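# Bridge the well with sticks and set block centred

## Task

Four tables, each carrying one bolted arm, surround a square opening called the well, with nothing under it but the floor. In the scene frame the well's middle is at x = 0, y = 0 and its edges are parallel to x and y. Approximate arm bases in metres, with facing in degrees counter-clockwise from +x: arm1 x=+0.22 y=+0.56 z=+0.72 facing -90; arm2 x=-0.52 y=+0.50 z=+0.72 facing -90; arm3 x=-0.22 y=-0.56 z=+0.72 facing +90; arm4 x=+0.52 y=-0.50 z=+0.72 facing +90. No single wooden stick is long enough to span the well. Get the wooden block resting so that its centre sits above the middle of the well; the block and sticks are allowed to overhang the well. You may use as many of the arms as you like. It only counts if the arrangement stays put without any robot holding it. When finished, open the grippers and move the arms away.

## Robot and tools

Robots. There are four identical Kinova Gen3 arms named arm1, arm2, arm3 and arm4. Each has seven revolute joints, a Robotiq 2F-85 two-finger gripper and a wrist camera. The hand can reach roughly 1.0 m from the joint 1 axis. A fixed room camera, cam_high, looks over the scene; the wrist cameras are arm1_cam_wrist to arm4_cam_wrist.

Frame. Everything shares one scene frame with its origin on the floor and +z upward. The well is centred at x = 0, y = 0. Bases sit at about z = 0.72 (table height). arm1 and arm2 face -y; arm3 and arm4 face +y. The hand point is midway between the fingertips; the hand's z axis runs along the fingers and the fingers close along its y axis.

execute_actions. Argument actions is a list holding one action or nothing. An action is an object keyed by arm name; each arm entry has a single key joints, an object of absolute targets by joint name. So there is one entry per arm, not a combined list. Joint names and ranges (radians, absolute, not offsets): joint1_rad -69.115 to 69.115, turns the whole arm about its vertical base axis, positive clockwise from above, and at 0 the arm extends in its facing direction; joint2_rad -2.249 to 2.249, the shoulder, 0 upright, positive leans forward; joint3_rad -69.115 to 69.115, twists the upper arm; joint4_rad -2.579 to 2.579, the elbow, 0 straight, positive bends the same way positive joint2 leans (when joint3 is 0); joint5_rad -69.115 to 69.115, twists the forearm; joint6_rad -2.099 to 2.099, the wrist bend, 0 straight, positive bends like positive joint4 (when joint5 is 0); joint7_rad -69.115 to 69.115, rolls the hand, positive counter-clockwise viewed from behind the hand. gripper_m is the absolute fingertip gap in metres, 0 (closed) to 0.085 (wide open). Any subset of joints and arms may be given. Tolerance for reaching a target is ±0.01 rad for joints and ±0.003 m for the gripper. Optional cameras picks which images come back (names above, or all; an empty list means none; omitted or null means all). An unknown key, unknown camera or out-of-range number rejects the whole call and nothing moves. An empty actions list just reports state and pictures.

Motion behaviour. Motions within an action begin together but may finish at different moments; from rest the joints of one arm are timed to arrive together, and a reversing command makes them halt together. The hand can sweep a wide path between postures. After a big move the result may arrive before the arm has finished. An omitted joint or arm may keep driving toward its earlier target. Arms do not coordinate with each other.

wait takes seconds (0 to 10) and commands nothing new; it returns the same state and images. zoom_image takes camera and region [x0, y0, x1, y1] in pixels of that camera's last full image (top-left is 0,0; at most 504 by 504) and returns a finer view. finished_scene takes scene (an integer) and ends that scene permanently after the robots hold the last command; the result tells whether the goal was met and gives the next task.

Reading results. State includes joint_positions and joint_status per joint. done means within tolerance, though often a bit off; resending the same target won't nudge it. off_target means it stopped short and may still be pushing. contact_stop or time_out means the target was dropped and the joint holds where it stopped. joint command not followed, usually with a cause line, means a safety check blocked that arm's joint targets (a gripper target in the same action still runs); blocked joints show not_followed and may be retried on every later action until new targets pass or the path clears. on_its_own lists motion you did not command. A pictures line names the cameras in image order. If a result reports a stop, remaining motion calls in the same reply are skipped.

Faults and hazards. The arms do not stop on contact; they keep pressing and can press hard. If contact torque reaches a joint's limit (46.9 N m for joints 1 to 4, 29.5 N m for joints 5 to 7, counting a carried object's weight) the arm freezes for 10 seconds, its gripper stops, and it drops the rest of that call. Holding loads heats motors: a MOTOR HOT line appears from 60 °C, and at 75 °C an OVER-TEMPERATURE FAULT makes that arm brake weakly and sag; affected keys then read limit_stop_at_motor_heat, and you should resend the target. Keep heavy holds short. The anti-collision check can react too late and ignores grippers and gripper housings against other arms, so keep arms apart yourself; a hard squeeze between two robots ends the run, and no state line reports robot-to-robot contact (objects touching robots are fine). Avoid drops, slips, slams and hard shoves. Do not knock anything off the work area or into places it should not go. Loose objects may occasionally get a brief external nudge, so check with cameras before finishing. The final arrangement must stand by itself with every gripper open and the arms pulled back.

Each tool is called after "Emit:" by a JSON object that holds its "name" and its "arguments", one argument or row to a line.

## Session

Emit:
{"name": "execute_actions", "arguments": {
  "actions": [],
  "cameras": ["cam_high"]
}}

Emit:
{"name": "zoom_image", "arguments": {
  "camera": "cam_high",
  "region": [30, 60, 282, 312]
}}

Emit:
{"name": "zoom_image", "arguments": {
  "camera": "cam_high",
  "region": [250, 60, 502, 312]
}}

Emit:
{"name": "zoom_image", "arguments": {
  "camera": "cam_high",
  "region": [30, 250, 282, 502]
}}

Emit:
{"name": "zoom_image", "arguments": {
  "camera": "cam_high",
  "region": [250, 250, 502, 502]
}}

Scene clock: 0.00 s.
Motor temperatures (°C, as the motors report them): arm1=[30 26 24 26 36 33 38] | arm2=[32 26 26 30 32 36 38] | arm3=[26 26 25 27 36 34 39] | arm4=[30 32 28 26 35 37 47]
arm1.joint_positions: joint1_rad=-0.481 joint2_rad=-0.387 joint3_rad=-0.058 joint4_rad=+1.466 joint5_rad=+0.003 joint6_rad=+1.965 joint7_rad=+1.724 gripper_m=+0.085
arm1.joint_status: not commanded
arm1.hand: x=+0.2740 y=+0.4224 z=+1.3399 quat_wxyz=(-0.032, -0.433, -0.900, +0.039) (m; scene frame)
arm2.joint_positions: joint1_rad=+0.245 joint2_rad=-0.353 joint3_rad=-0.106 joint4_rad=+1.510 joint5_rad=-0.061 joint6_rad=+1.955 joint7_rad=+1.767 gripper_m=+0.085
arm2.joint_status: not commanded
arm2.hand: x=-0.5367 y=+0.3441 z=+1.2781 quat_wxyz=(-0.014, -0.663, -0.749, -0.001) (m; scene frame)
arm3.joint_positions: joint1_rad=-0.238 joint2_rad=-0.386 joint3_rad=-0.119 joint4_rad=+1.470 joint5_rad=-0.014 joint6_rad=+2.011 joint7_rad=+1.313 gripper_m=+0.085
arm3.joint_status: not commanded
arm3.hand: x=-0.2561 y=-0.4322 z=+1.3043 quat_wxyz=(-0.024, +0.751, -0.659, -0.013) (m; scene frame)
arm4.joint_positions: joint1_rad=+0.267 joint2_rad=-0.365 joint3_rad=-0.058 joint4_rad=+1.465 joint5_rad=-0.081 joint6_rad=+2.013 joint7_rad=+1.110 gripper_m=+0.085
arm4.joint_status: not commanded
arm4.hand: x=+0.5450 y=-0.3559 z=+1.2683 quat_wxyz=(+0.015, +0.452, -0.892, -0.019) (m; scene frame)
pictures: cam_high
Images, in order (width x height): cam_high 504x504.

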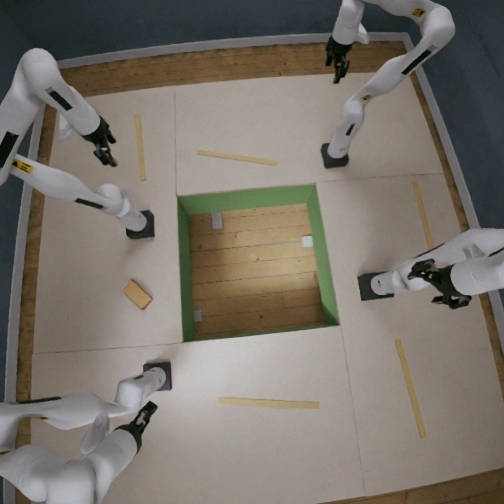

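Region (30, 60, 282, 312) of cam_high's 504x504 image, scaled by 2.000, with more detail than that image has.

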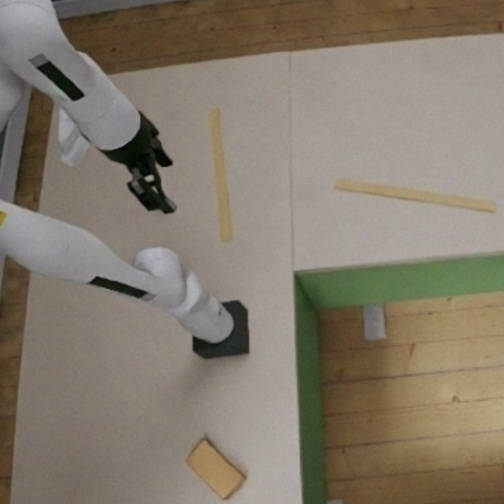

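Region (250, 60, 502, 312) of cam_high's 504x504 image, scaled by 2.000, with more detail than that image has.

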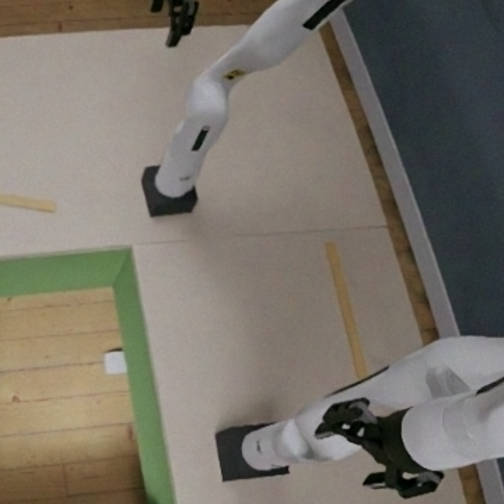

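Region (30, 250, 282, 502) of cam_high's 504x504 image, scaled by 2.000, with more detail than that image has.

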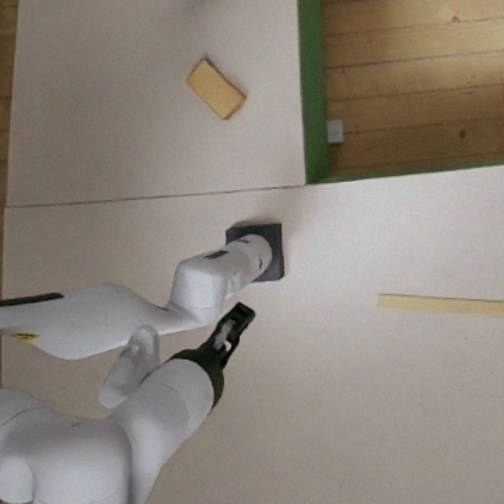

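Region (250, 250, 502, 502) of cam_high's 504x504 image, scaled by 2.000, with more detail than that image has.

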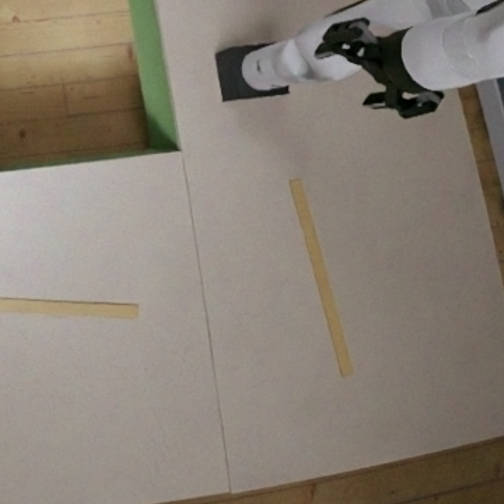

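Emit:
{"name": "execute_actions", "arguments": {
  "actions": [
    {"arm1":{"joints":{"joint1_rad":-1.87,"joint2_rad":0.896,"joint3_rad":0,"joint4_rad":1.849,"joint5_rad":0,"joint6_rad":0.595,"joint7_rad":1.36,"gripper_m":0.05}},"arm2":{"joints":{"joint1_rad":0.04,"joint2_rad":0.862,"joint3_rad":0,"joint4_rad":1.648,"joint5_rad":0,"joint6_rad":0.83,"joint7_rad":1.31,"gripper_m":0.05}},"arm3":{"joints":{"joint1_rad":-1.63,"joint2_rad":0.821,"joint3_rad":0,"joint4_rad":1.852,"joint5_rad":0,"joint6_rad":0.667,"joint7_rad":1.56,"gripper_m":0.05}},"arm4":{"joints":{"joint1_rad":0.295,"joint2_rad":0.781,"joint3_rad":0,"joint4_rad":1.724,"joint5_rad":0,"joint6_rad":0.835,"joint7_rad":1.715,"gripper_m":0.05}}}
  ]
}}

Scene clock: 3.43 s.
Motor temperatures (°C, as the motors report them): arm1=[30 26 24 26 36 33 38] | arm2=[32 26 26 30 32 36 38] | arm3=[26 26 25 27 36 34 39] | arm4=[30 32 28 26 35 37 47]
arm1.joint_positions: joint1_rad=-1.870 joint2_rad=+0.896 joint3_rad=+0.000 joint4_rad=+1.849 joint5_rad=+0.000 joint6_rad=+0.595 joint7_rad=+1.360 gripper_m=+0.050
arm1.joint_status: all done
arm1.hand: x=+0.5969 y=+0.6450 z=+0.7776 quat_wxyz=(+0.097, +0.036, -0.994, +0.025) (m; scene frame)
arm2.joint_positions: joint1_rad=+0.040 joint2_rad=+0.862 joint3_rad=+0.000 joint4_rad=+1.648 joint5_rad=+0.000 joint6_rad=+0.830 joint7_rad=+1.310 gripper_m=+0.050
arm2.joint_status: all done
arm2.hand: x=-0.5416 y=+0.0562 z=+0.7796 quat_wxyz=(+0.082, -0.786, -0.609, -0.066) (m; scene frame)
arm3.joint_positions: joint1_rad=-1.630 joint2_rad=+0.821 joint3_rad=+0.000 joint4_rad=+1.852 joint5_rad=+0.000 joint6_rad=+0.667 joint7_rad=+1.560 gripper_m=+0.050
arm3.joint_status: all done
arm3.hand: x=-0.6062 y=-0.5710 z=+0.7801 quat_wxyz=(-0.005, +0.994, +0.040, +0.098) (m; scene frame)
arm4.joint_positions: joint1_rad=+0.295 joint2_rad=+0.781 joint3_rad=+0.000 joint4_rad=+1.724 joint5_rad=+0.000 joint6_rad=+0.835 joint7_rad=+1.715 gripper_m=+0.050
arm4.joint_status: all done
arm4.hand: x=+0.6647 y=-0.1027 z=+0.7801 quat_wxyz=(+0.088, +0.649, -0.753, +0.060) (m; scene frame)
pictures: arm1_cam_wrist, arm2_cam_wrist, arm3_cam_wrist, arm4_cam_wrist, cam_high
Images, in order (width x height): arm1_cam_wrist 504x504, arm2_cam_wrist 504x504, arm3_cam_wrist 504x504, arm4_cam_wrist 504x504, cam_high 504x504.

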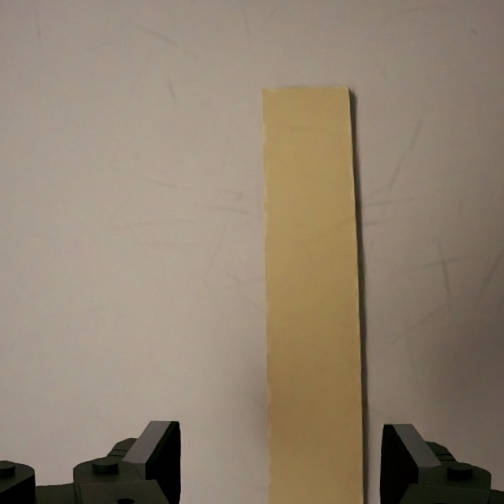

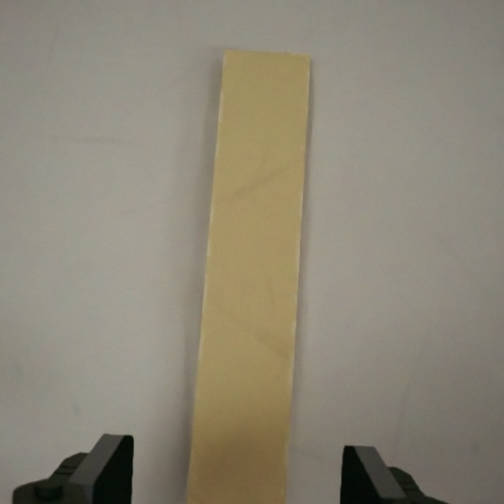

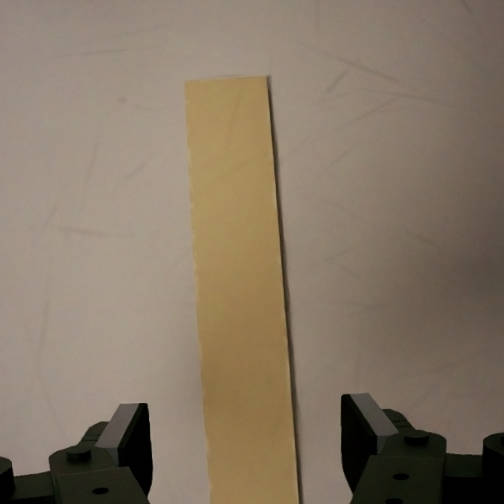

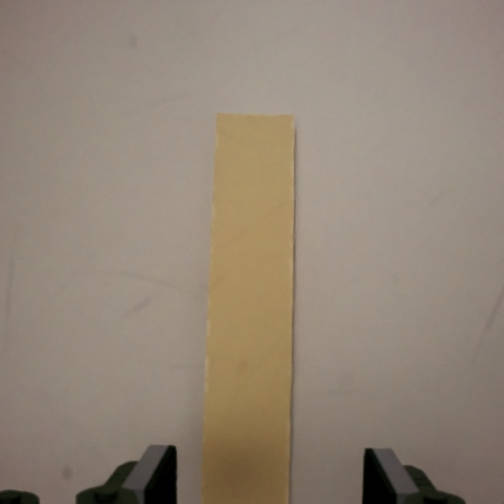

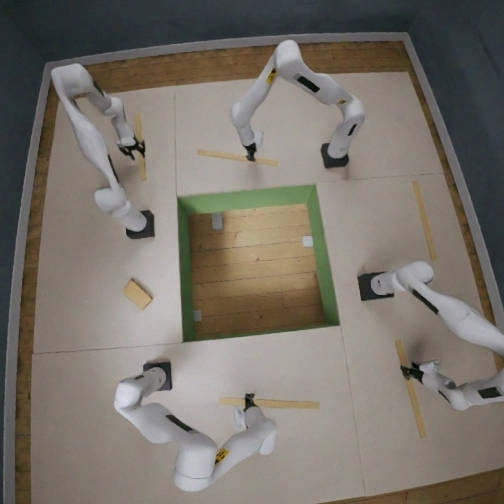

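Emit:
{"name": "execute_actions", "arguments": {
  "actions": [
    {"arm1":{"joints":{"joint1_rad":-1.888,"joint2_rad":0.981,"joint6_rad":0.51}},"arm2":{"joints":{"joint2_rad":0.941,"joint6_rad":0.751,"joint7_rad":1.27}},"arm3":{"joints":{"joint2_rad":0.911,"joint6_rad":0.577,"joint7_rad":1.59}},"arm4":{"joints":{"joint1_rad":0.307,"joint2_rad":0.864,"joint6_rad":0.752}}}
  ],
  "cameras": []
}}

Emit:
{"name": "execute_actions", "arguments": {
  "actions": [
    {"arm1":{"joints":{"gripper_m":0.0}},"arm2":{"joints":{"gripper_m":0.0}},"arm3":{"joints":{"gripper_m":0.0}},"arm4":{"joints":{"gripper_m":0.0}}}
  ],
  "cameras": []
}}

Scene clock: 4.63 s.
Motor temperatures (°C, as the motors report them): arm1=[30 26 24 26 36 33 38] | arm2=[32 26 26 30 32 36 38] | arm3=[26 26 25 27 36 34 39] | arm4=[30 32 28 26 35 37 47]
arm1.joint_positions: joint1_rad=-1.888 joint2_rad=+0.981 joint3_rad=+0.000 joint4_rad=+1.849 joint5_rad=+0.000 joint6_rad=+0.510 joint7_rad=+1.360 gripper_m=+0.050
arm1.joint_status: all done
arm1.hand: x=+0.5914 y=+0.6507 z=+0.7395 quat_wxyz=(+0.097, +0.045, -0.994, +0.026) (m; scene frame)
arm2.joint_positions: joint1_rad=+0.040 joint2_rad=+0.939 joint3_rad=+0.000 joint4_rad=+1.648 joint5_rad=+0.000 joint6_rad=+0.752 joint7_rad=+1.270 gripper_m=+0.050
arm2.joint_status: all done
arm2.hand: x=-0.5414 y=+0.0564 z=+0.7404 quat_wxyz=(+0.083, -0.798, -0.593, -0.064) (m; scene frame)
arm3.joint_positions: joint1_rad=-1.630 joint2_rad=+0.911 joint3_rad=+0.000 joint4_rad=+1.852 joint5_rad=+0.000 joint6_rad=+0.577 joint7_rad=+1.590 gripper_m=+0.050
arm3.joint_status: all done
arm3.hand: x=-0.6050 y=-0.5710 z=+0.7396 quat_wxyz=(-0.004, +0.994, +0.055, +0.098) (m; scene frame)
arm4.joint_positions: joint1_rad=+0.307 joint2_rad=+0.864 joint3_rad=+0.000 joint4_rad=+1.724 joint5_rad=+0.000 joint6_rad=+0.752 joint7_rad=+1.715 gripper_m=+0.050
arm4.joint_status: all done
arm4.hand: x=+0.6702 y=-0.1031 z=+0.7399 quat_wxyz=(+0.088, +0.645, -0.757, +0.060) (m; scene frame)
pictures: none
No camera images: the call's "cameras" was empty. Leave "cameras" out to get every camera's image.

Scene clock: 5.50 s.
Motor temperatures (°C, as the motors report them): arm1=[30 26 24 26 36 33 38] | arm2=[32 26 26 30 32 36 38] | arm3=[26 26 25 27 36 34 39] | arm4=[30 32 28 26 35 37 47]
arm1.joint_positions: joint1_rad=-1.888 joint2_rad=+0.979 joint3_rad=+0.000 joint4_rad=+1.849 joint5_rad=+0.000 joint6_rad=+0.511 joint7_rad=+1.360 gripper_m=+0.023
arm1.joint_status: gripper_m off_target (ended at +0.023, target +0.000)
arm1.hand: x=+0.5917 y=+0.6510 z=+0.7403 quat_wxyz=(+0.097, +0.046, -0.994, +0.026) (m; scene frame)
arm2.joint_positions: joint1_rad=+0.039 joint2_rad=+0.934 joint3_rad=-0.001 joint4_rad=+1.646 joint5_rad=-0.001 joint6_rad=+0.752 joint7_rad=+1.270 gripper_m=+0.023
arm2.joint_status: gripper_m off_target (ended at +0.023, target +0.000)
arm2.hand: x=-0.5401 y=+0.0541 z=+0.7428 quat_wxyz=(+0.080, -0.798, -0.594, -0.063) (m; scene frame)
arm3.joint_positions: joint1_rad=-1.630 joint2_rad=+0.909 joint3_rad=+0.000 joint4_rad=+1.852 joint5_rad=+0.000 joint6_rad=+0.578 joint7_rad=+1.590 gripper_m=+0.023
arm3.joint_status: gripper_m off_target (ended at +0.023, target +0.000)
arm3.hand: x=-0.6052 y=-0.5710 z=+0.7402 quat_wxyz=(-0.004, +0.994, +0.055, +0.098) (m; scene frame)
arm4.joint_positions: joint1_rad=+0.308 joint2_rad=+0.859 joint3_rad=+0.001 joint4_rad=+1.723 joint5_rad=+0.001 joint6_rad=+0.754 joint7_rad=+1.715 gripper_m=+0.023
arm4.joint_status: gripper_m off_target (ended at +0.023, target +0.000)
arm4.hand: x=+0.6720 y=-0.1020 z=+0.7423 quat_wxyz=(+0.086, +0.645, -0.757, +0.059) (m; scene frame)
pictures: none
No camera images: the call's "cameras" was empty. Leave "cameras" out to get every camera's image.

Emit:
{"name": "execute_actions", "arguments": {
  "actions": [
    {"arm1":{"joints":{"joint2_rad":0.6,"joint6_rad":0.69,"joint7_rad":2.0}},"arm2":{"joints":{"joint2_rad":0.83,"joint6_rad":0.664}},"arm3":{"joints":{"joint2_rad":0.53,"joint6_rad":0.76,"joint7_rad":2.2}},"arm4":{"joints":{"joint2_rad":0.75,"joint6_rad":0.668}}}
  ],
  "cameras": []
}}

Emit:
{"name": "execute_actions", "arguments": {
  "actions": [
    {"arm1":{"joints":{"joint1_rad":0.545,"joint2_rad":0.391,"joint4_rad":2.273,"joint6_rad":0.478,"joint7_rad":2.5}},"arm3":{"joints":{"joint1_rad":0.595,"joint2_rad":0.311,"joint4_rad":2.236,"joint6_rad":0.595,"joint7_rad":2.9}}}
  ],
  "cameras": ["cam_high"]
}}

Scene clock: 7.70 s.
Motor temperatures (°C, as the motors report them): arm1=[30 26 24 26 36 33 38] | arm2=[32 26 26 30 32 36 38] | arm3=[26 26 25 27 36 34 39] | arm4=[30 32 28 26 35 37 47]
arm1.joint_positions: joint1_rad=-1.888 joint2_rad=+0.601 joint3_rad=+0.000 joint4_rad=+1.849 joint5_rad=+0.000 joint6_rad=+0.690 joint7_rad=+2.000 gripper_m=+0.023
arm1.joint_status: all done
arm1.hand: x=+0.6436 y=+0.6671 z=+0.9035 quat_wxyz=(+0.001, +0.358, -0.934, +0.001) (m; scene frame)
arm2.joint_positions: joint1_rad=+0.040 joint2_rad=+0.830 joint3_rad=+0.000 joint4_rad=+1.648 joint5_rad=+0.000 joint6_rad=+0.664 joint7_rad=+1.270 gripper_m=+0.023
arm2.joint_status: all done
arm2.hand: x=-0.5412 y=-0.0040 z=+0.7886 quat_wxyz=(+0.004, -0.803, -0.596, -0.006) (m; scene frame)
arm3.joint_positions: joint1_rad=-1.630 joint2_rad=+0.531 joint3_rad=+0.000 joint4_rad=+1.852 joint5_rad=+0.000 joint6_rad=+0.760 joint7_rad=+2.200 gripper_m=+0.023
arm3.joint_status: all done
arm3.hand: x=-0.6461 y=-0.5747 z=+0.9025 quat_wxyz=(+0.000, +0.936, +0.353, +0.000) (m; scene frame)
arm4.joint_positions: joint1_rad=+0.307 joint2_rad=+0.750 joint3_rad=+0.000 joint4_rad=+1.724 joint5_rad=+0.000 joint6_rad=+0.668 joint7_rad=+1.715 gripper_m=+0.023
arm4.joint_status: all done
arm4.hand: x=+0.6871 y=-0.0478 z=+0.7877 quat_wxyz=(+0.005, +0.649, -0.761, +0.007) (m; scene frame)
pictures: none
No camera images: the call's "cameras" was empty. Leave "cameras" out to get every camera's image.

Scene clock: 11.30 s.
Motor temperatures (°C, as the motors report them): arm1=[30 26 24 26 36 33 38] | arm2=[32 26 26 30 32 36 38] | arm3=[26 26 25 27 36 34 39] | arm4=[30 32 28 26 35 37 47]
arm1.joint_positions: joint1_rad=+0.545 joint2_rad=+0.391 joint3_rad=+0.000 joint4_rad=+2.273 joint5_rad=+0.000 joint6_rad=+0.478 joint7_rad=+2.500 gripper_m=+0.023
arm1.joint_status: all done
arm1.hand: x=+0.0345 y=+0.3153 z=+0.9106 quat_wxyz=(+0.001, -0.565, -0.825, +0.001) (m; scene frame)
arm2.joint_positions: joint1_rad=+0.040 joint2_rad=+0.830 joint3_rad=+0.000 joint4_rad=+1.648 joint5_rad=+0.000 joint6_rad=+0.664 joint7_rad=+1.270 gripper_m=+0.023
arm2.joint_status: not commanded
arm2.hand: x=-0.5412 y=-0.0040 z=+0.7886 quat_wxyz=(+0.004, -0.803, -0.596, -0.006) (m; scene frame)
arm3.joint_positions: joint1_rad=+0.595 joint2_rad=+0.311 joint3_rad=+0.000 joint4_rad=+2.236 joint5_rad=+0.000 joint6_rad=+0.595 joint7_rad=+2.900 gripper_m=+0.023
arm3.joint_status: all done
arm3.hand: x=-0.0336 y=-0.3155 z=+0.9070 quat_wxyz=(+0.001, +0.920, -0.391, +0.000) (m; scene frame)
arm4.joint_positions: joint1_rad=+0.307 joint2_rad=+0.750 joint3_rad=+0.000 joint4_rad=+1.724 joint5_rad=+0.000 joint6_rad=+0.668 joint7_rad=+1.715 gripper_m=+0.023
arm4.joint_status: not commanded
arm4.hand: x=+0.6871 y=-0.0478 z=+0.7877 quat_wxyz=(+0.005, +0.649, -0.761, +0.007) (m; scene frame)
pictures: cam_high
Images, in order (width x height): cam_high 504x504.

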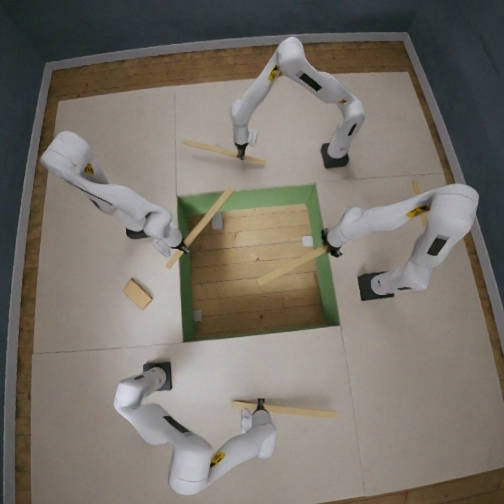

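Emit:
{"name": "execute_actions", "arguments": {
  "actions": [
    {"arm1":{"joints":{"joint7_rad":2.132}},"arm3":{"joints":{"joint7_rad":2.133}},"arm2":{"joints":{"joint1_rad":-0.415,"joint2_rad":0.857,"joint4_rad":1.64,"joint6_rad":0.645,"joint7_rad":2.682}},"arm4":{"joints":{"joint1_rad":-0.455,"joint2_rad":0.807,"joint4_rad":1.637,"joint6_rad":0.698,"joint7_rad":2.685}}}
  ],
  "cameras": []
}}

Emit:
{"name": "execute_actions", "arguments": {
  "actions": [
    {"arm1":{"joints":{"joint2_rad":0.813,"joint4_rad":2.331,"joint6_rad":-0.002}},"arm3":{"joints":{"joint2_rad":0.701,"joint4_rad":2.334,"joint6_rad":0.107}}}
  ],
  "cameras": ["cam_high"]
}}

Emit:
{"name": "zoom_image", "arguments": {
  "camera": "cam_high",
  "region": [225, 220, 285, 280]
}}

Scene clock: 13.87 s.
Motor temperatures (°C, as the motors report them): arm1=[30 26 24 26 36 33 38] | arm2=[32 26 26 30 32 36 38] | arm3=[26 26 25 27 36 34 39] | arm4=[30 32 28 26 35 37 47]
arm1.joint_positions: joint1_rad=+0.545 joint2_rad=+0.391 joint3_rad=+0.000 joint4_rad=+2.273 joint5_rad=+0.000 joint6_rad=+0.478 joint7_rad=+2.132 gripper_m=+0.023
arm1.joint_status: all done
arm1.hand: x=+0.0345 y=+0.3153 z=+0.9106 quat_wxyz=(+0.000, -0.707, -0.708, +0.001) (m; scene frame)
arm2.joint_positions: joint1_rad=-0.415 joint2_rad=+0.857 joint3_rad=+0.000 joint4_rad=+1.640 joint5_rad=+0.000 joint6_rad=+0.645 joint7_rad=+2.682 gripper_m=+0.023
arm2.joint_status: all done
arm2.hand: x=-0.3164 y=+0.0355 z=+0.7781 quat_wxyz=(-0.002, +0.001, -1.000, -0.007) (m; scene frame)
arm3.joint_positions: joint1_rad=+0.595 joint2_rad=+0.311 joint3_rad=+0.000 joint4_rad=+2.236 joint5_rad=+0.000 joint6_rad=+0.595 joint7_rad=+2.133 gripper_m=+0.023
arm3.joint_status: all done
arm3.hand: x=-0.0336 y=-0.3156 z=+0.9070 quat_wxyz=(+0.001, +0.707, -0.707, +0.000) (m; scene frame)
arm4.joint_positions: joint1_rad=-0.455 joint2_rad=+0.807 joint3_rad=+0.000 joint4_rad=+1.637 joint5_rad=+0.000 joint6_rad=+0.698 joint7_rad=+2.685 gripper_m=+0.023
arm4.joint_status: all done
arm4.hand: x=+0.3183 y=-0.0355 z=+0.7759 quat_wxyz=(+0.009, +1.000, +0.001, +0.001) (m; scene frame)
pictures: none
No camera images: the call's "cameras" was empty. Leave "cameras" out to get every camera's image.

Scene clock: 15.60 s.
Motor temperatures (°C, as the motors report them): arm1=[30 26 24 26 36 33 38] | arm2=[32 26 26 30 32 36 38] | arm3=[26 26 25 27 36 34 39] | arm4=[30 32 28 26 35 37 47]
arm1.joint_positions: joint1_rad=+0.545 joint2_rad=+0.813 joint3_rad=+0.000 joint4_rad=+2.331 joint5_rad=+0.000 joint6_rad=-0.002 joint7_rad=+2.132 gripper_m=+0.023
arm1.joint_status: all done
arm1.hand: x=+0.0340 y=+0.3150 z=+0.7757 quat_wxyz=(+0.000, -0.707, -0.708, +0.001) (m; scene frame)
arm2.joint_positions: joint1_rad=-0.415 joint2_rad=+0.857 joint3_rad=+0.000 joint4_rad=+1.640 joint5_rad=+0.000 joint6_rad=+0.645 joint7_rad=+2.682 gripper_m=+0.023
arm2.joint_status: not commanded
arm2.hand: x=-0.3164 y=+0.0356 z=+0.7781 quat_wxyz=(-0.002, +0.001, -1.000, -0.007) (m; scene frame)
arm3.joint_positions: joint1_rad=+0.595 joint2_rad=+0.701 joint3_rad=+0.000 joint4_rad=+2.334 joint5_rad=+0.000 joint6_rad=+0.107 joint7_rad=+2.133 gripper_m=+0.023
arm3.joint_status: all done
arm3.hand: x=-0.0337 y=-0.3155 z=+0.7759 quat_wxyz=(+0.001, +0.707, -0.707, +0.000) (m; scene frame)
arm4.joint_positions: joint1_rad=-0.455 joint2_rad=+0.807 joint3_rad=+0.000 joint4_rad=+1.637 joint5_rad=+0.000 joint6_rad=+0.698 joint7_rad=+2.685 gripper_m=+0.023
arm4.joint_status: not commanded
arm4.hand: x=+0.3183 y=-0.0355 z=+0.7759 quat_wxyz=(+0.009, +1.000, +0.001, +0.001) (m; scene frame)
pictures: cam_high
Images, in order (width x height): cam_high 504x504.

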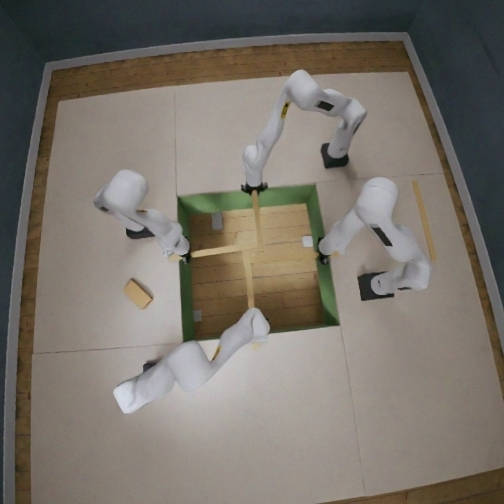

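Region (225, 220, 285, 280) of cam_high's 504x504 image, scaled by 8.400, with more detail than that image has.

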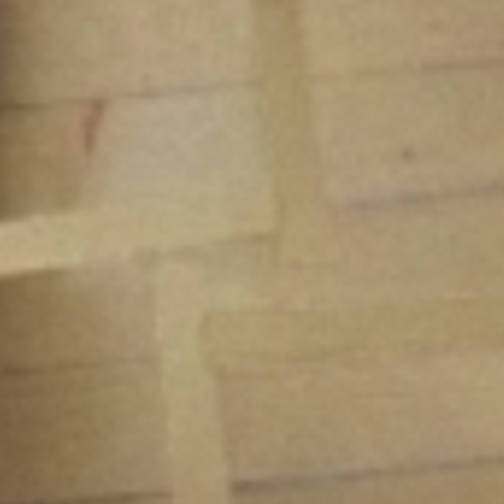

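Emit:
{"name": "execute_actions", "arguments": {
  "actions": [
    {"arm1":{"joints":{"joint1_rad":0.503,"joint2_rad":0.815,"joint4_rad":2.267,"joint6_rad":0.06,"joint7_rad":2.09}},"arm3":{"joints":{"joint1_rad":0.545,"joint2_rad":0.71,"joint4_rad":2.263,"joint6_rad":0.169,"joint7_rad":2.083}},"arm2":{"joints":{"joint1_rad":-0.49,"joint2_rad":0.883,"joint4_rad":1.562,"joint6_rad":0.697,"joint7_rad":2.607}},"arm4":{"joints":{"joint1_rad":-0.51,"joint2_rad":0.824,"joint4_rad":1.581,"joint6_rad":0.737,"joint7_rad":2.63}}}
  ]
}}

Emit:
{"name": "zoom_image", "arguments": {
  "camera": "cam_high",
  "region": [225, 220, 285, 280]
}}

Scene clock: 16.90 s.
Motor temperatures (°C, as the motors report them): arm1=[30 26 24 26 36 33 38] | arm2=[32 26 26 30 32 36 38] | arm3=[26 26 25 27 36 34 39] | arm4=[30 32 28 26 35 37 47]
arm1.joint_positions: joint1_rad=+0.503 joint2_rad=+0.815 joint3_rad=+0.000 joint4_rad=+2.267 joint5_rad=+0.000 joint6_rad=+0.060 joint7_rad=+2.090 gripper_m=+0.023
arm1.joint_status: all done
arm1.hand: x=+0.0346 y=+0.2901 z=+0.7756 quat_wxyz=(+0.000, -0.707, -0.708, +0.001) (m; scene frame)
arm2.joint_positions: joint1_rad=-0.490 joint2_rad=+0.883 joint3_rad=+0.000 joint4_rad=+1.562 joint5_rad=+0.000 joint6_rad=+0.697 joint7_rad=+2.607 gripper_m=+0.023
arm2.joint_status: all done
arm2.hand: x=-0.2720 y=+0.0350 z=+0.7802 quat_wxyz=(-0.002, +0.001, -1.000, -0.007) (m; scene frame)
arm3.joint_positions: joint1_rad=+0.545 joint2_rad=+0.710 joint3_rad=+0.000 joint4_rad=+2.263 joint5_rad=+0.000 joint6_rad=+0.169 joint7_rad=+2.083 gripper_m=+0.023
arm3.joint_status: all done
arm3.hand: x=-0.0353 y=-0.2874 z=+0.7760 quat_wxyz=(+0.001, +0.707, -0.707, +0.000) (m; scene frame)
arm4.joint_positions: joint1_rad=-0.510 joint2_rad=+0.824 joint3_rad=+0.000 joint4_rad=+1.581 joint5_rad=+0.000 joint6_rad=+0.737 joint7_rad=+2.630 gripper_m=+0.023
arm4.joint_status: all done
arm4.hand: x=+0.2861 y=-0.0349 z=+0.7787 quat_wxyz=(+0.009, +1.000, +0.001, +0.001) (m; scene frame)
pictures: arm1_cam_wrist, arm2_cam_wrist, arm3_cam_wrist, arm4_cam_wrist, cam_high
Images, in order (width x height): arm1_cam_wrist 504x504, arm2_cam_wrist 504x504, arm3_cam_wrist 504x504, arm4_cam_wrist 504x504, cam_high 504x504.

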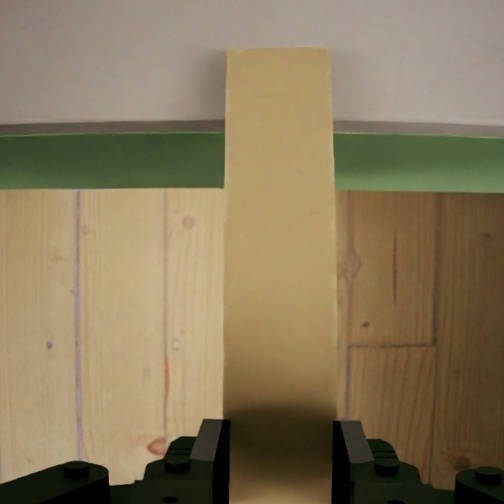

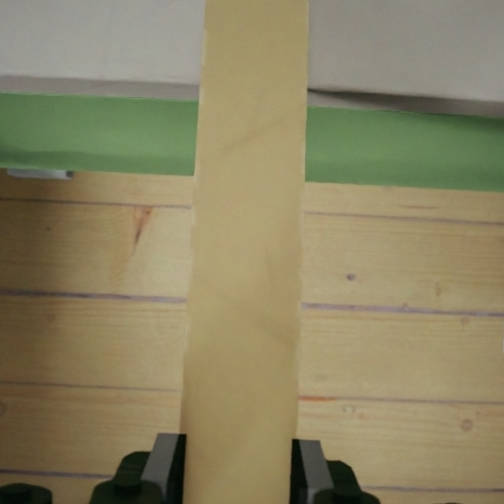

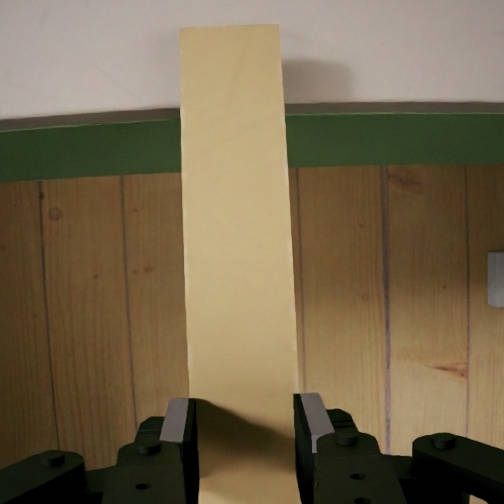

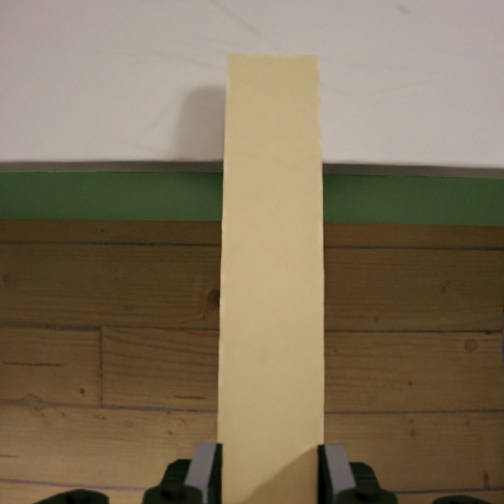

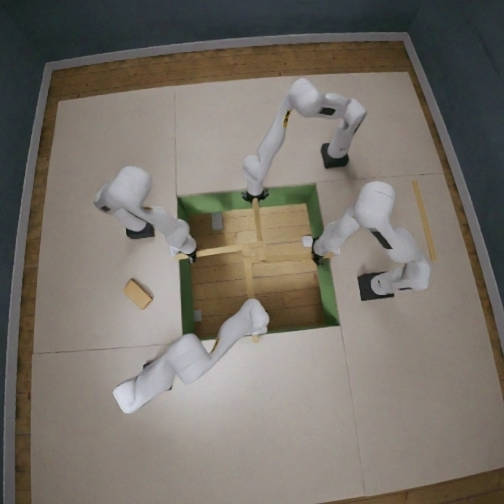

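Region (225, 220, 285, 280) of cam_high's 504x504 image, scaled by 8.400, with more detail than that image has.

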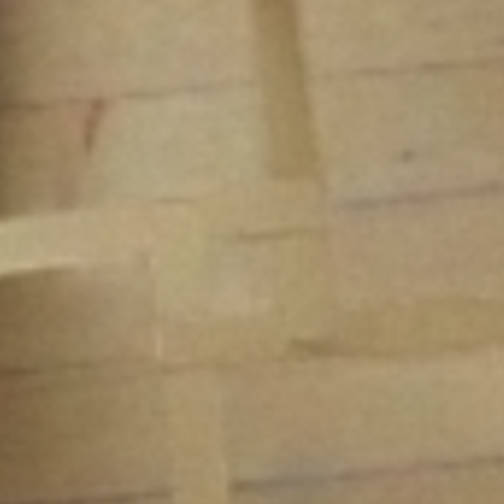

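Emit:
{"name": "execute_actions", "arguments": {
  "actions": [
    {"arm1":{"joints":{"joint2_rad":0.848,"joint4_rad":2.28,"joint6_rad":0.014}},"arm3":{"joints":{"joint2_rad":0.742,"joint4_rad":2.278,"joint6_rad":0.122}},"arm2":{"joints":{"joint2_rad":0.905,"joint6_rad":0.675,"joint7_rad":2.592}},"arm4":{"joints":{"joint2_rad":0.846,"joint6_rad":0.715,"joint7_rad":2.615}}}
  ],
  "cameras": ["arm1_cam_wrist","arm3_cam_wrist"]
}}

Emit:
{"name": "execute_actions", "arguments": {
  "actions": [
    {"arm2":{"joints":{"joint2_rad":0.94,"joint6_rad":0.64,"gripper_m":0.031}},"arm4":{"joints":{"joint2_rad":0.881,"joint6_rad":0.68,"gripper_m":0.031}}}
  ],
  "cameras": ["cam_high","arm2_cam_wrist","arm4_cam_wrist"]
}}

Emit:
{"name": "zoom_image", "arguments": {
  "camera": "cam_high",
  "region": [225, 220, 285, 280]
}}

Scene clock: 18.00 s.
Motor temperatures (°C, as the motors report them): arm1=[30 26 24 26 36 33 38] | arm2=[32 26 26 30 32 36 38] | arm3=[26 26 25 27 36 34 39] | arm4=[30 32 28 26 35 37 47]
arm1.joint_positions: joint1_rad=+0.503 joint2_rad=+0.848 joint3_rad=+0.000 joint4_rad=+2.280 joint5_rad=+0.000 joint6_rad=+0.014 joint7_rad=+2.090 gripper_m=+0.023
arm1.joint_status: all done
arm1.hand: x=+0.0371 y=+0.2946 z=+0.7648 quat_wxyz=(+0.000, -0.707, -0.708, +0.001) (m; scene frame)
arm2.joint_positions: joint1_rad=-0.490 joint2_rad=+0.905 joint3_rad=+0.000 joint4_rad=+1.562 joint5_rad=+0.000 joint6_rad=+0.675 joint7_rad=+2.592 gripper_m=+0.023
arm2.joint_status: all done
arm2.hand: x=-0.2715 y=+0.0347 z=+0.7689 quat_wxyz=(-0.002, -0.006, -1.000, -0.006) (m; scene frame)
arm3.joint_positions: joint1_rad=+0.545 joint2_rad=+0.742 joint3_rad=+0.000 joint4_rad=+2.278 joint5_rad=+0.000 joint6_rad=+0.122 joint7_rad=+2.083 gripper_m=+0.023
arm3.joint_status: all done
arm3.hand: x=-0.0376 y=-0.2913 z=+0.7650 quat_wxyz=(+0.001, +0.707, -0.707, +0.000) (m; scene frame)
arm4.joint_positions: joint1_rad=-0.510 joint2_rad=+0.846 joint3_rad=+0.000 joint4_rad=+1.581 joint5_rad=+0.000 joint6_rad=+0.715 joint7_rad=+2.615 gripper_m=+0.023
arm4.joint_status: all done
arm4.hand: x=+0.2856 y=-0.0342 z=+0.7674 quat_wxyz=(+0.009, +1.000, -0.006, +0.001) (m; scene frame)
pictures: arm1_cam_wrist, arm3_cam_wrist
Images, in order (width x height): arm1_cam_wrist 504x504, arm3_cam_wrist 504x504.

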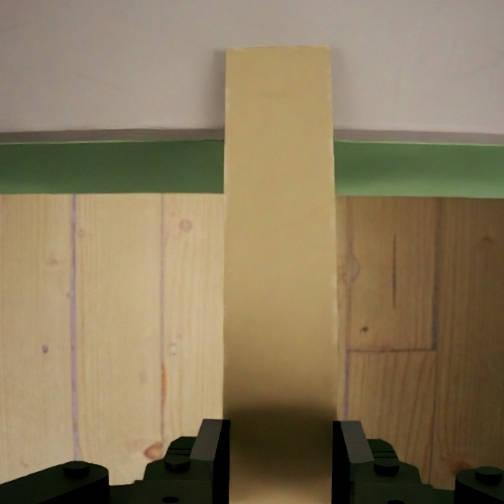

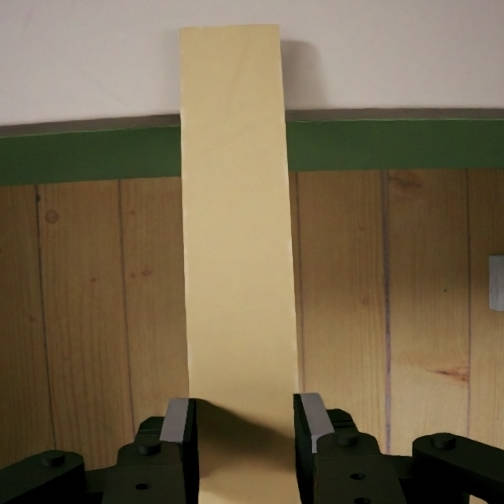

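Scene clock: 18.93 s.
Motor temperatures (°C, as the motors report them): arm1=[30 26 24 26 36 33 38] | arm2=[32 26 26 30 32 36 38] | arm3=[26 26 25 27 36 34 39] | arm4=[30 32 28 26 35 37 47]
arm1.joint_positions: joint1_rad=+0.503 joint2_rad=+0.849 joint3_rad=+0.000 joint4_rad=+2.280 joint5_rad=+0.000 joint6_rad=+0.014 joint7_rad=+2.090 gripper_m=+0.023
arm1.joint_status: not commanded
arm1.hand: x=+0.0372 y=+0.2948 z=+0.7647 quat_wxyz=(+0.000, -0.707, -0.708, +0.001) (m; scene frame)
arm2.joint_positions: joint1_rad=-0.490 joint2_rad=+0.940 joint3_rad=+0.000 joint4_rad=+1.562 joint5_rad=+0.000 joint6_rad=+0.640 joint7_rad=+2.592 gripper_m=+0.031
arm2.joint_status: all done
arm2.hand: x=-0.2713 y=+0.0346 z=+0.7504 quat_wxyz=(-0.002, -0.006, -1.000, -0.006) (m; scene frame)
arm3.joint_positions: joint1_rad=+0.545 joint2_rad=+0.743 joint3_rad=+0.000 joint4_rad=+2.278 joint5_rad=+0.000 joint6_rad=+0.122 joint7_rad=+2.083 gripper_m=+0.023
arm3.joint_status: not commanded
arm3.hand: x=-0.0377 y=-0.2916 z=+0.7649 quat_wxyz=(+0.001, +0.707, -0.707, +0.000) (m; scene frame)
arm4.joint_positions: joint1_rad=-0.510 joint2_rad=+0.881 joint3_rad=+0.000 joint4_rad=+1.581 joint5_rad=+0.000 joint6_rad=+0.680 joint7_rad=+2.615 gripper_m=+0.031
arm4.joint_status: all done
arm4.hand: x=+0.2849 y=-0.0333 z=+0.7493 quat_wxyz=(+0.008, +1.000, -0.006, +0.001) (m; scene frame)
pictures: arm2_cam_wrist, arm4_cam_wrist, cam_high
Images, in order (width x height): arm2_cam_wrist 504x504, arm4_cam_wrist 504x504, cam_high 504x504.

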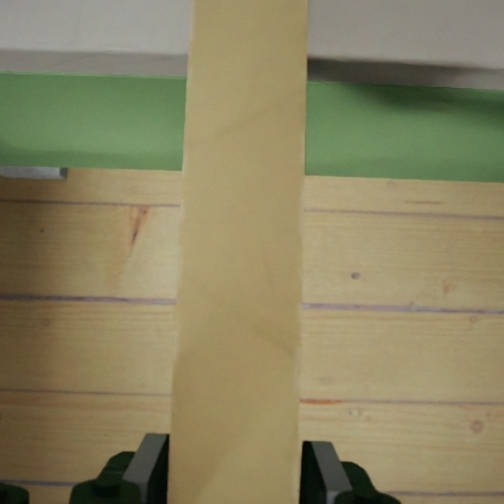

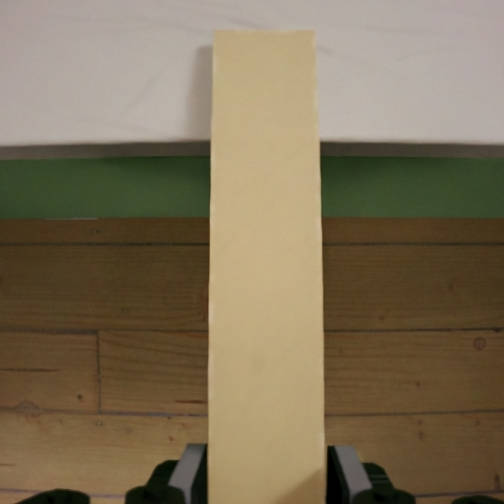

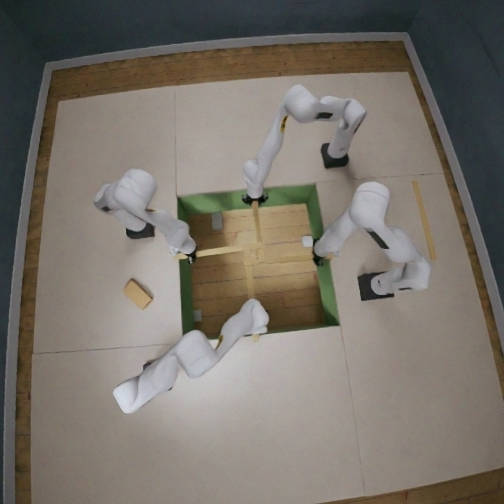

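Region (225, 220, 285, 280) of cam_high's 504x504 image, scaled by 8.400, with more detail than that image has.

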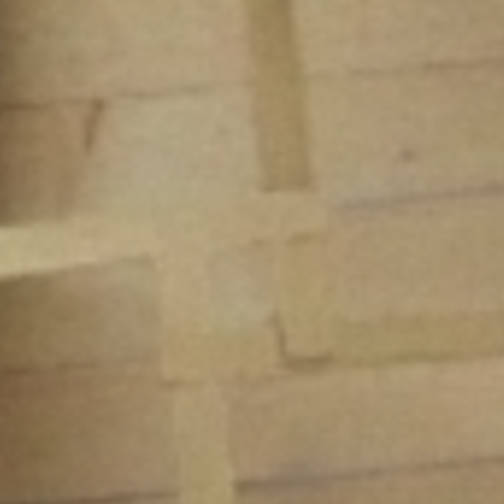

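Supported. Release 1 and 3.

Emit:
{"name": "execute_actions", "arguments": {
  "actions": [
    {"arm1":{"joints":{"joint2_rad":0.9,"joint6_rad":-0.038,"gripper_m":0.031}},"arm3":{"joints":{"joint2_rad":0.795,"joint6_rad":0.069,"gripper_m":0.031}}}
  ],
  "cameras": ["cam_high","arm1_cam_wrist","arm3_cam_wrist"]
}}

Emit:
{"name": "zoom_image", "arguments": {
  "camera": "cam_high",
  "region": [225, 220, 285, 280]
}}

Scene clock: 19.97 s.
Motor temperatures (°C, as the motors report them): arm1=[30 26 24 26 36 33 38] | arm2=[32 27 26 30 32 36 38] | arm3=[26 26 25 27 36 34 39] | arm4=[30 32 28 26 35 37 47]
arm1.joint_positions: joint1_rad=+0.503 joint2_rad=+0.900 joint3_rad=+0.000 joint4_rad=+2.280 joint5_rad=+0.000 joint6_rad=-0.038 joint7_rad=+2.090 gripper_m=+0.031
arm1.joint_status: all done
arm1.hand: x=+0.0381 y=+0.2963 z=+0.7484 quat_wxyz=(+0.000, -0.707, -0.708, +0.002) (m; scene frame)
arm2.joint_positions: joint1_rad=-0.490 joint2_rad=+0.940 joint3_rad=+0.000 joint4_rad=+1.562 joint5_rad=+0.000 joint6_rad=+0.640 joint7_rad=+2.592 gripper_m=+0.031
arm2.joint_status: not commanded
arm2.hand: x=-0.2713 y=+0.0347 z=+0.7503 quat_wxyz=(-0.002, -0.006, -1.000, -0.006) (m; scene frame)
arm3.joint_positions: joint1_rad=+0.545 joint2_rad=+0.795 joint3_rad=+0.000 joint4_rad=+2.278 joint5_rad=+0.000 joint6_rad=+0.069 joint7_rad=+2.083 gripper_m=+0.031
arm3.joint_status: all done
arm3.hand: x=-0.0377 y=-0.2916 z=+0.7481 quat_wxyz=(+0.001, +0.707, -0.707, +0.000) (m; scene frame)
arm4.joint_positions: joint1_rad=-0.510 joint2_rad=+0.881 joint3_rad=+0.000 joint4_rad=+1.581 joint5_rad=+0.000 joint6_rad=+0.680 joint7_rad=+2.615 gripper_m=+0.031
arm4.joint_status: not commanded
arm4.hand: x=+0.2850 y=-0.0334 z=+0.7492 quat_wxyz=(+0.009, +1.000, -0.006, +0.001) (m; scene frame)
pictures: arm1_cam_wrist, arm3_cam_wrist, cam_high
Images, in order (width x height): arm1_cam_wrist 504x504, arm3_cam_wrist 504x504, cam_high 504x504.

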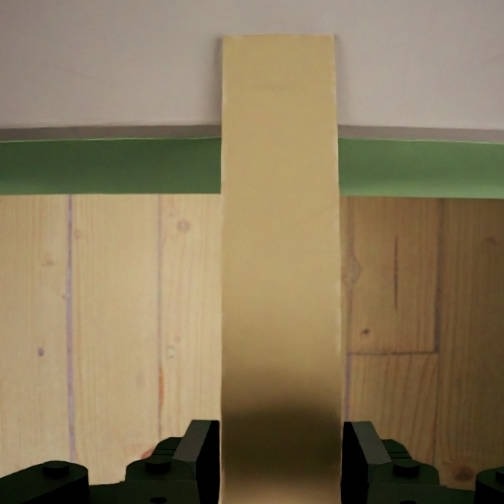

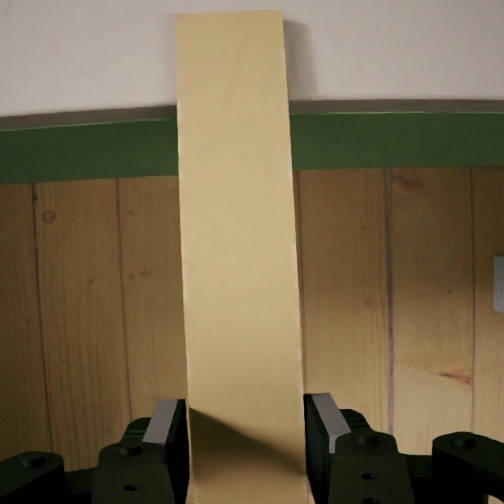

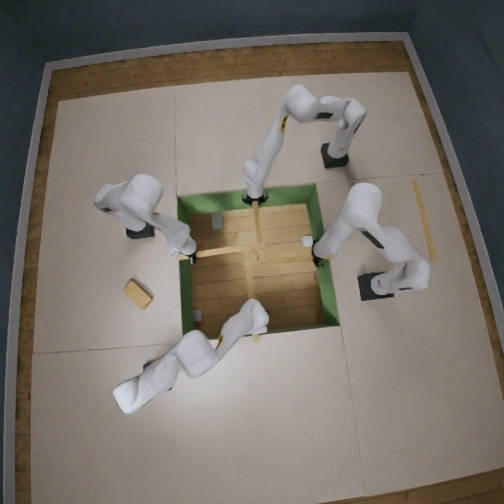

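Region (225, 220, 285, 280) of cam_high's 504x504 image, scaled by 8.400, with more detail than that image has.

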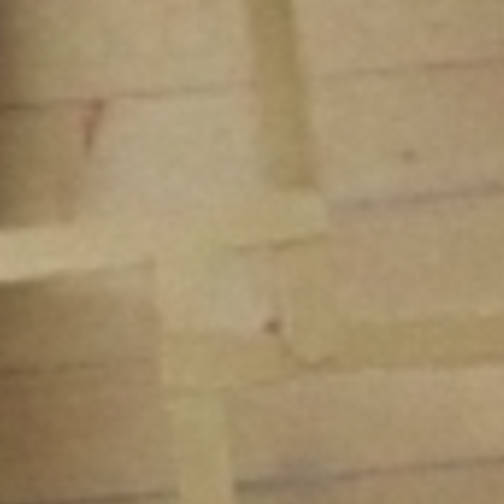

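Emit:
{"name": "execute_actions", "arguments": {
  "actions": [
    {"arm1":{"joints":{"gripper_m":0.06,"joint2_rad":0.55,"joint6_rad":0.312}},"arm2":{"joints":{"gripper_m":0.06,"joint2_rad":0.7,"joint6_rad":0.88}},"arm3":{"joints":{"gripper_m":0.085,"joint2_rad":0.5,"joint6_rad":0.364}},"arm4":{"joints":{"gripper_m":0.06,"joint2_rad":0.65,"joint6_rad":0.911}}}
  ],
  "cameras": []
}}

Emit:
{"name": "execute_actions", "arguments": {
  "actions": [
    {"arm1":{"joints":{"joint1_rad":1.4}},"arm2":{"joints":{"joint1_rad":0.3}},"arm3":{"joints":{"joint1_rad":1.605,"joint2_rad":0.665,"joint4_rad":2.185,"joint6_rad":0.292,"joint7_rad":2.297}},"arm4":{"joints":{"joint1_rad":0.3}}}
  ],
  "cameras": ["cam_high","arm3_cam_wrist"]
}}

Scene clock: 21.97 s.
Motor temperatures (°C, as the motors report them): arm1=[30 26 24 26 36 33 38] | arm2=[32 27 26 30 32 36 38] | arm3=[26 26 25 27 36 34 39] | arm4=[30 32 28 26 35 37 47]
arm1.joint_positions: joint1_rad=+0.503 joint2_rad=+0.550 joint3_rad=+0.000 joint4_rad=+2.280 joint5_rad=+0.000 joint6_rad=+0.312 joint7_rad=+2.090 gripper_m=+0.060
arm1.joint_status: all done
arm1.hand: x=+0.0390 y=+0.2977 z=+0.8604 quat_wxyz=(+0.000, -0.707, -0.708, +0.002) (m; scene frame)
arm2.joint_positions: joint1_rad=-0.490 joint2_rad=+0.700 joint3_rad=+0.000 joint4_rad=+1.562 joint5_rad=+0.000 joint6_rad=+0.880 joint7_rad=+2.592 gripper_m=+0.060
arm2.joint_status: all done
arm2.hand: x=-0.2792 y=+0.0453 z=+0.8759 quat_wxyz=(-0.002, -0.006, -1.000, -0.006) (m; scene frame)
arm3.joint_positions: joint1_rad=+0.545 joint2_rad=+0.500 joint3_rad=+0.000 joint4_rad=+2.278 joint5_rad=+0.000 joint6_rad=+0.364 joint7_rad=+2.083 gripper_m=+0.085
arm3.joint_status: all done
arm3.hand: x=-0.0418 y=-0.2990 z=+0.8424 quat_wxyz=(+0.001, +0.707, -0.707, +0.000) (m; scene frame)
arm4.joint_positions: joint1_rad=-0.510 joint2_rad=+0.650 joint3_rad=+0.000 joint4_rad=+1.581 joint5_rad=+0.000 joint6_rad=+0.911 joint7_rad=+2.615 gripper_m=+0.060
arm4.joint_status: all done
arm4.hand: x=+0.2942 y=-0.0481 z=+0.8684 quat_wxyz=(+0.009, +1.000, -0.006, +0.001) (m; scene frame)
pictures: none
No camera images: the call's "cameras" was empty. Leave "cameras" out to get every camera's image.

Scene clock: 24.47 s.
Motor temperatures (°C, as the motors report them): arm1=[30 26 24 26 36 33 38] | arm2=[32 27 26 30 32 36 38] | arm3=[26 26 25 27 36 34 39] | arm4=[30 32 28 26 35 37 47]
arm1.joint_positions: joint1_rad=+1.400 joint2_rad=+0.550 joint3_rad=+0.000 joint4_rad=+2.280 joint5_rad=+0.000 joint6_rad=+0.312 joint7_rad=+2.090 gripper_m=+0.060
arm1.joint_status: all done
arm1.hand: x=-0.0991 y=+0.5355 z=+0.8603 quat_wxyz=(-0.001, -0.944, -0.331, +0.001) (m; scene frame)
arm2.joint_positions: joint1_rad=+0.300 joint2_rad=+0.700 joint3_rad=+0.000 joint4_rad=+1.562 joint5_rad=+0.000 joint6_rad=+0.880 joint7_rad=+2.592 gripper_m=+0.060
arm2.joint_status: all done
arm2.hand: x=-0.6728 y=+0.0082 z=+0.8735 quat_wxyz=(+0.000, -0.390, -0.921, -0.007) (m; scene frame)
arm3.joint_positions: joint1_rad=+1.605 joint2_rad=+0.665 joint3_rad=+0.000 joint4_rad=+2.185 joint5_rad=+0.000 joint6_rad=+0.292 joint7_rad=+2.297 gripper_m=+0.085
arm3.joint_status: all done
arm3.hand: x=+0.1329 y=-0.5852 z=+0.7969 quat_wxyz=(+0.001, +0.355, -0.935, +0.000) (m; scene frame)
arm4.joint_positions: joint1_rad=+0.300 joint2_rad=+0.650 joint3_rad=+0.000 joint4_rad=+1.581 joint5_rad=+0.000 joint6_rad=+0.911 joint7_rad=+2.615 gripper_m=+0.060
arm4.joint_status: all done
arm4.hand: x=+0.6902 y=-0.0244 z=+0.8688 quat_wxyz=(+0.008, +0.917, -0.400, +0.004) (m; scene frame)
pictures: arm3_cam_wrist, cam_high
Images, in order (width x height): arm3_cam_wrist 504x504, cam_high 504x504.

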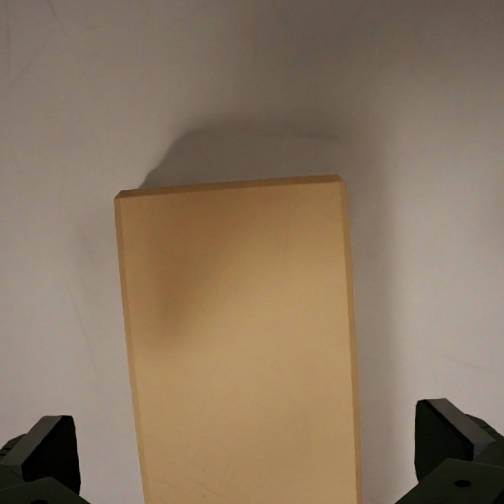

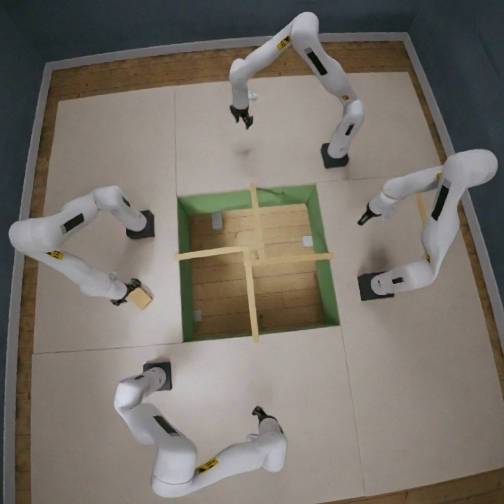

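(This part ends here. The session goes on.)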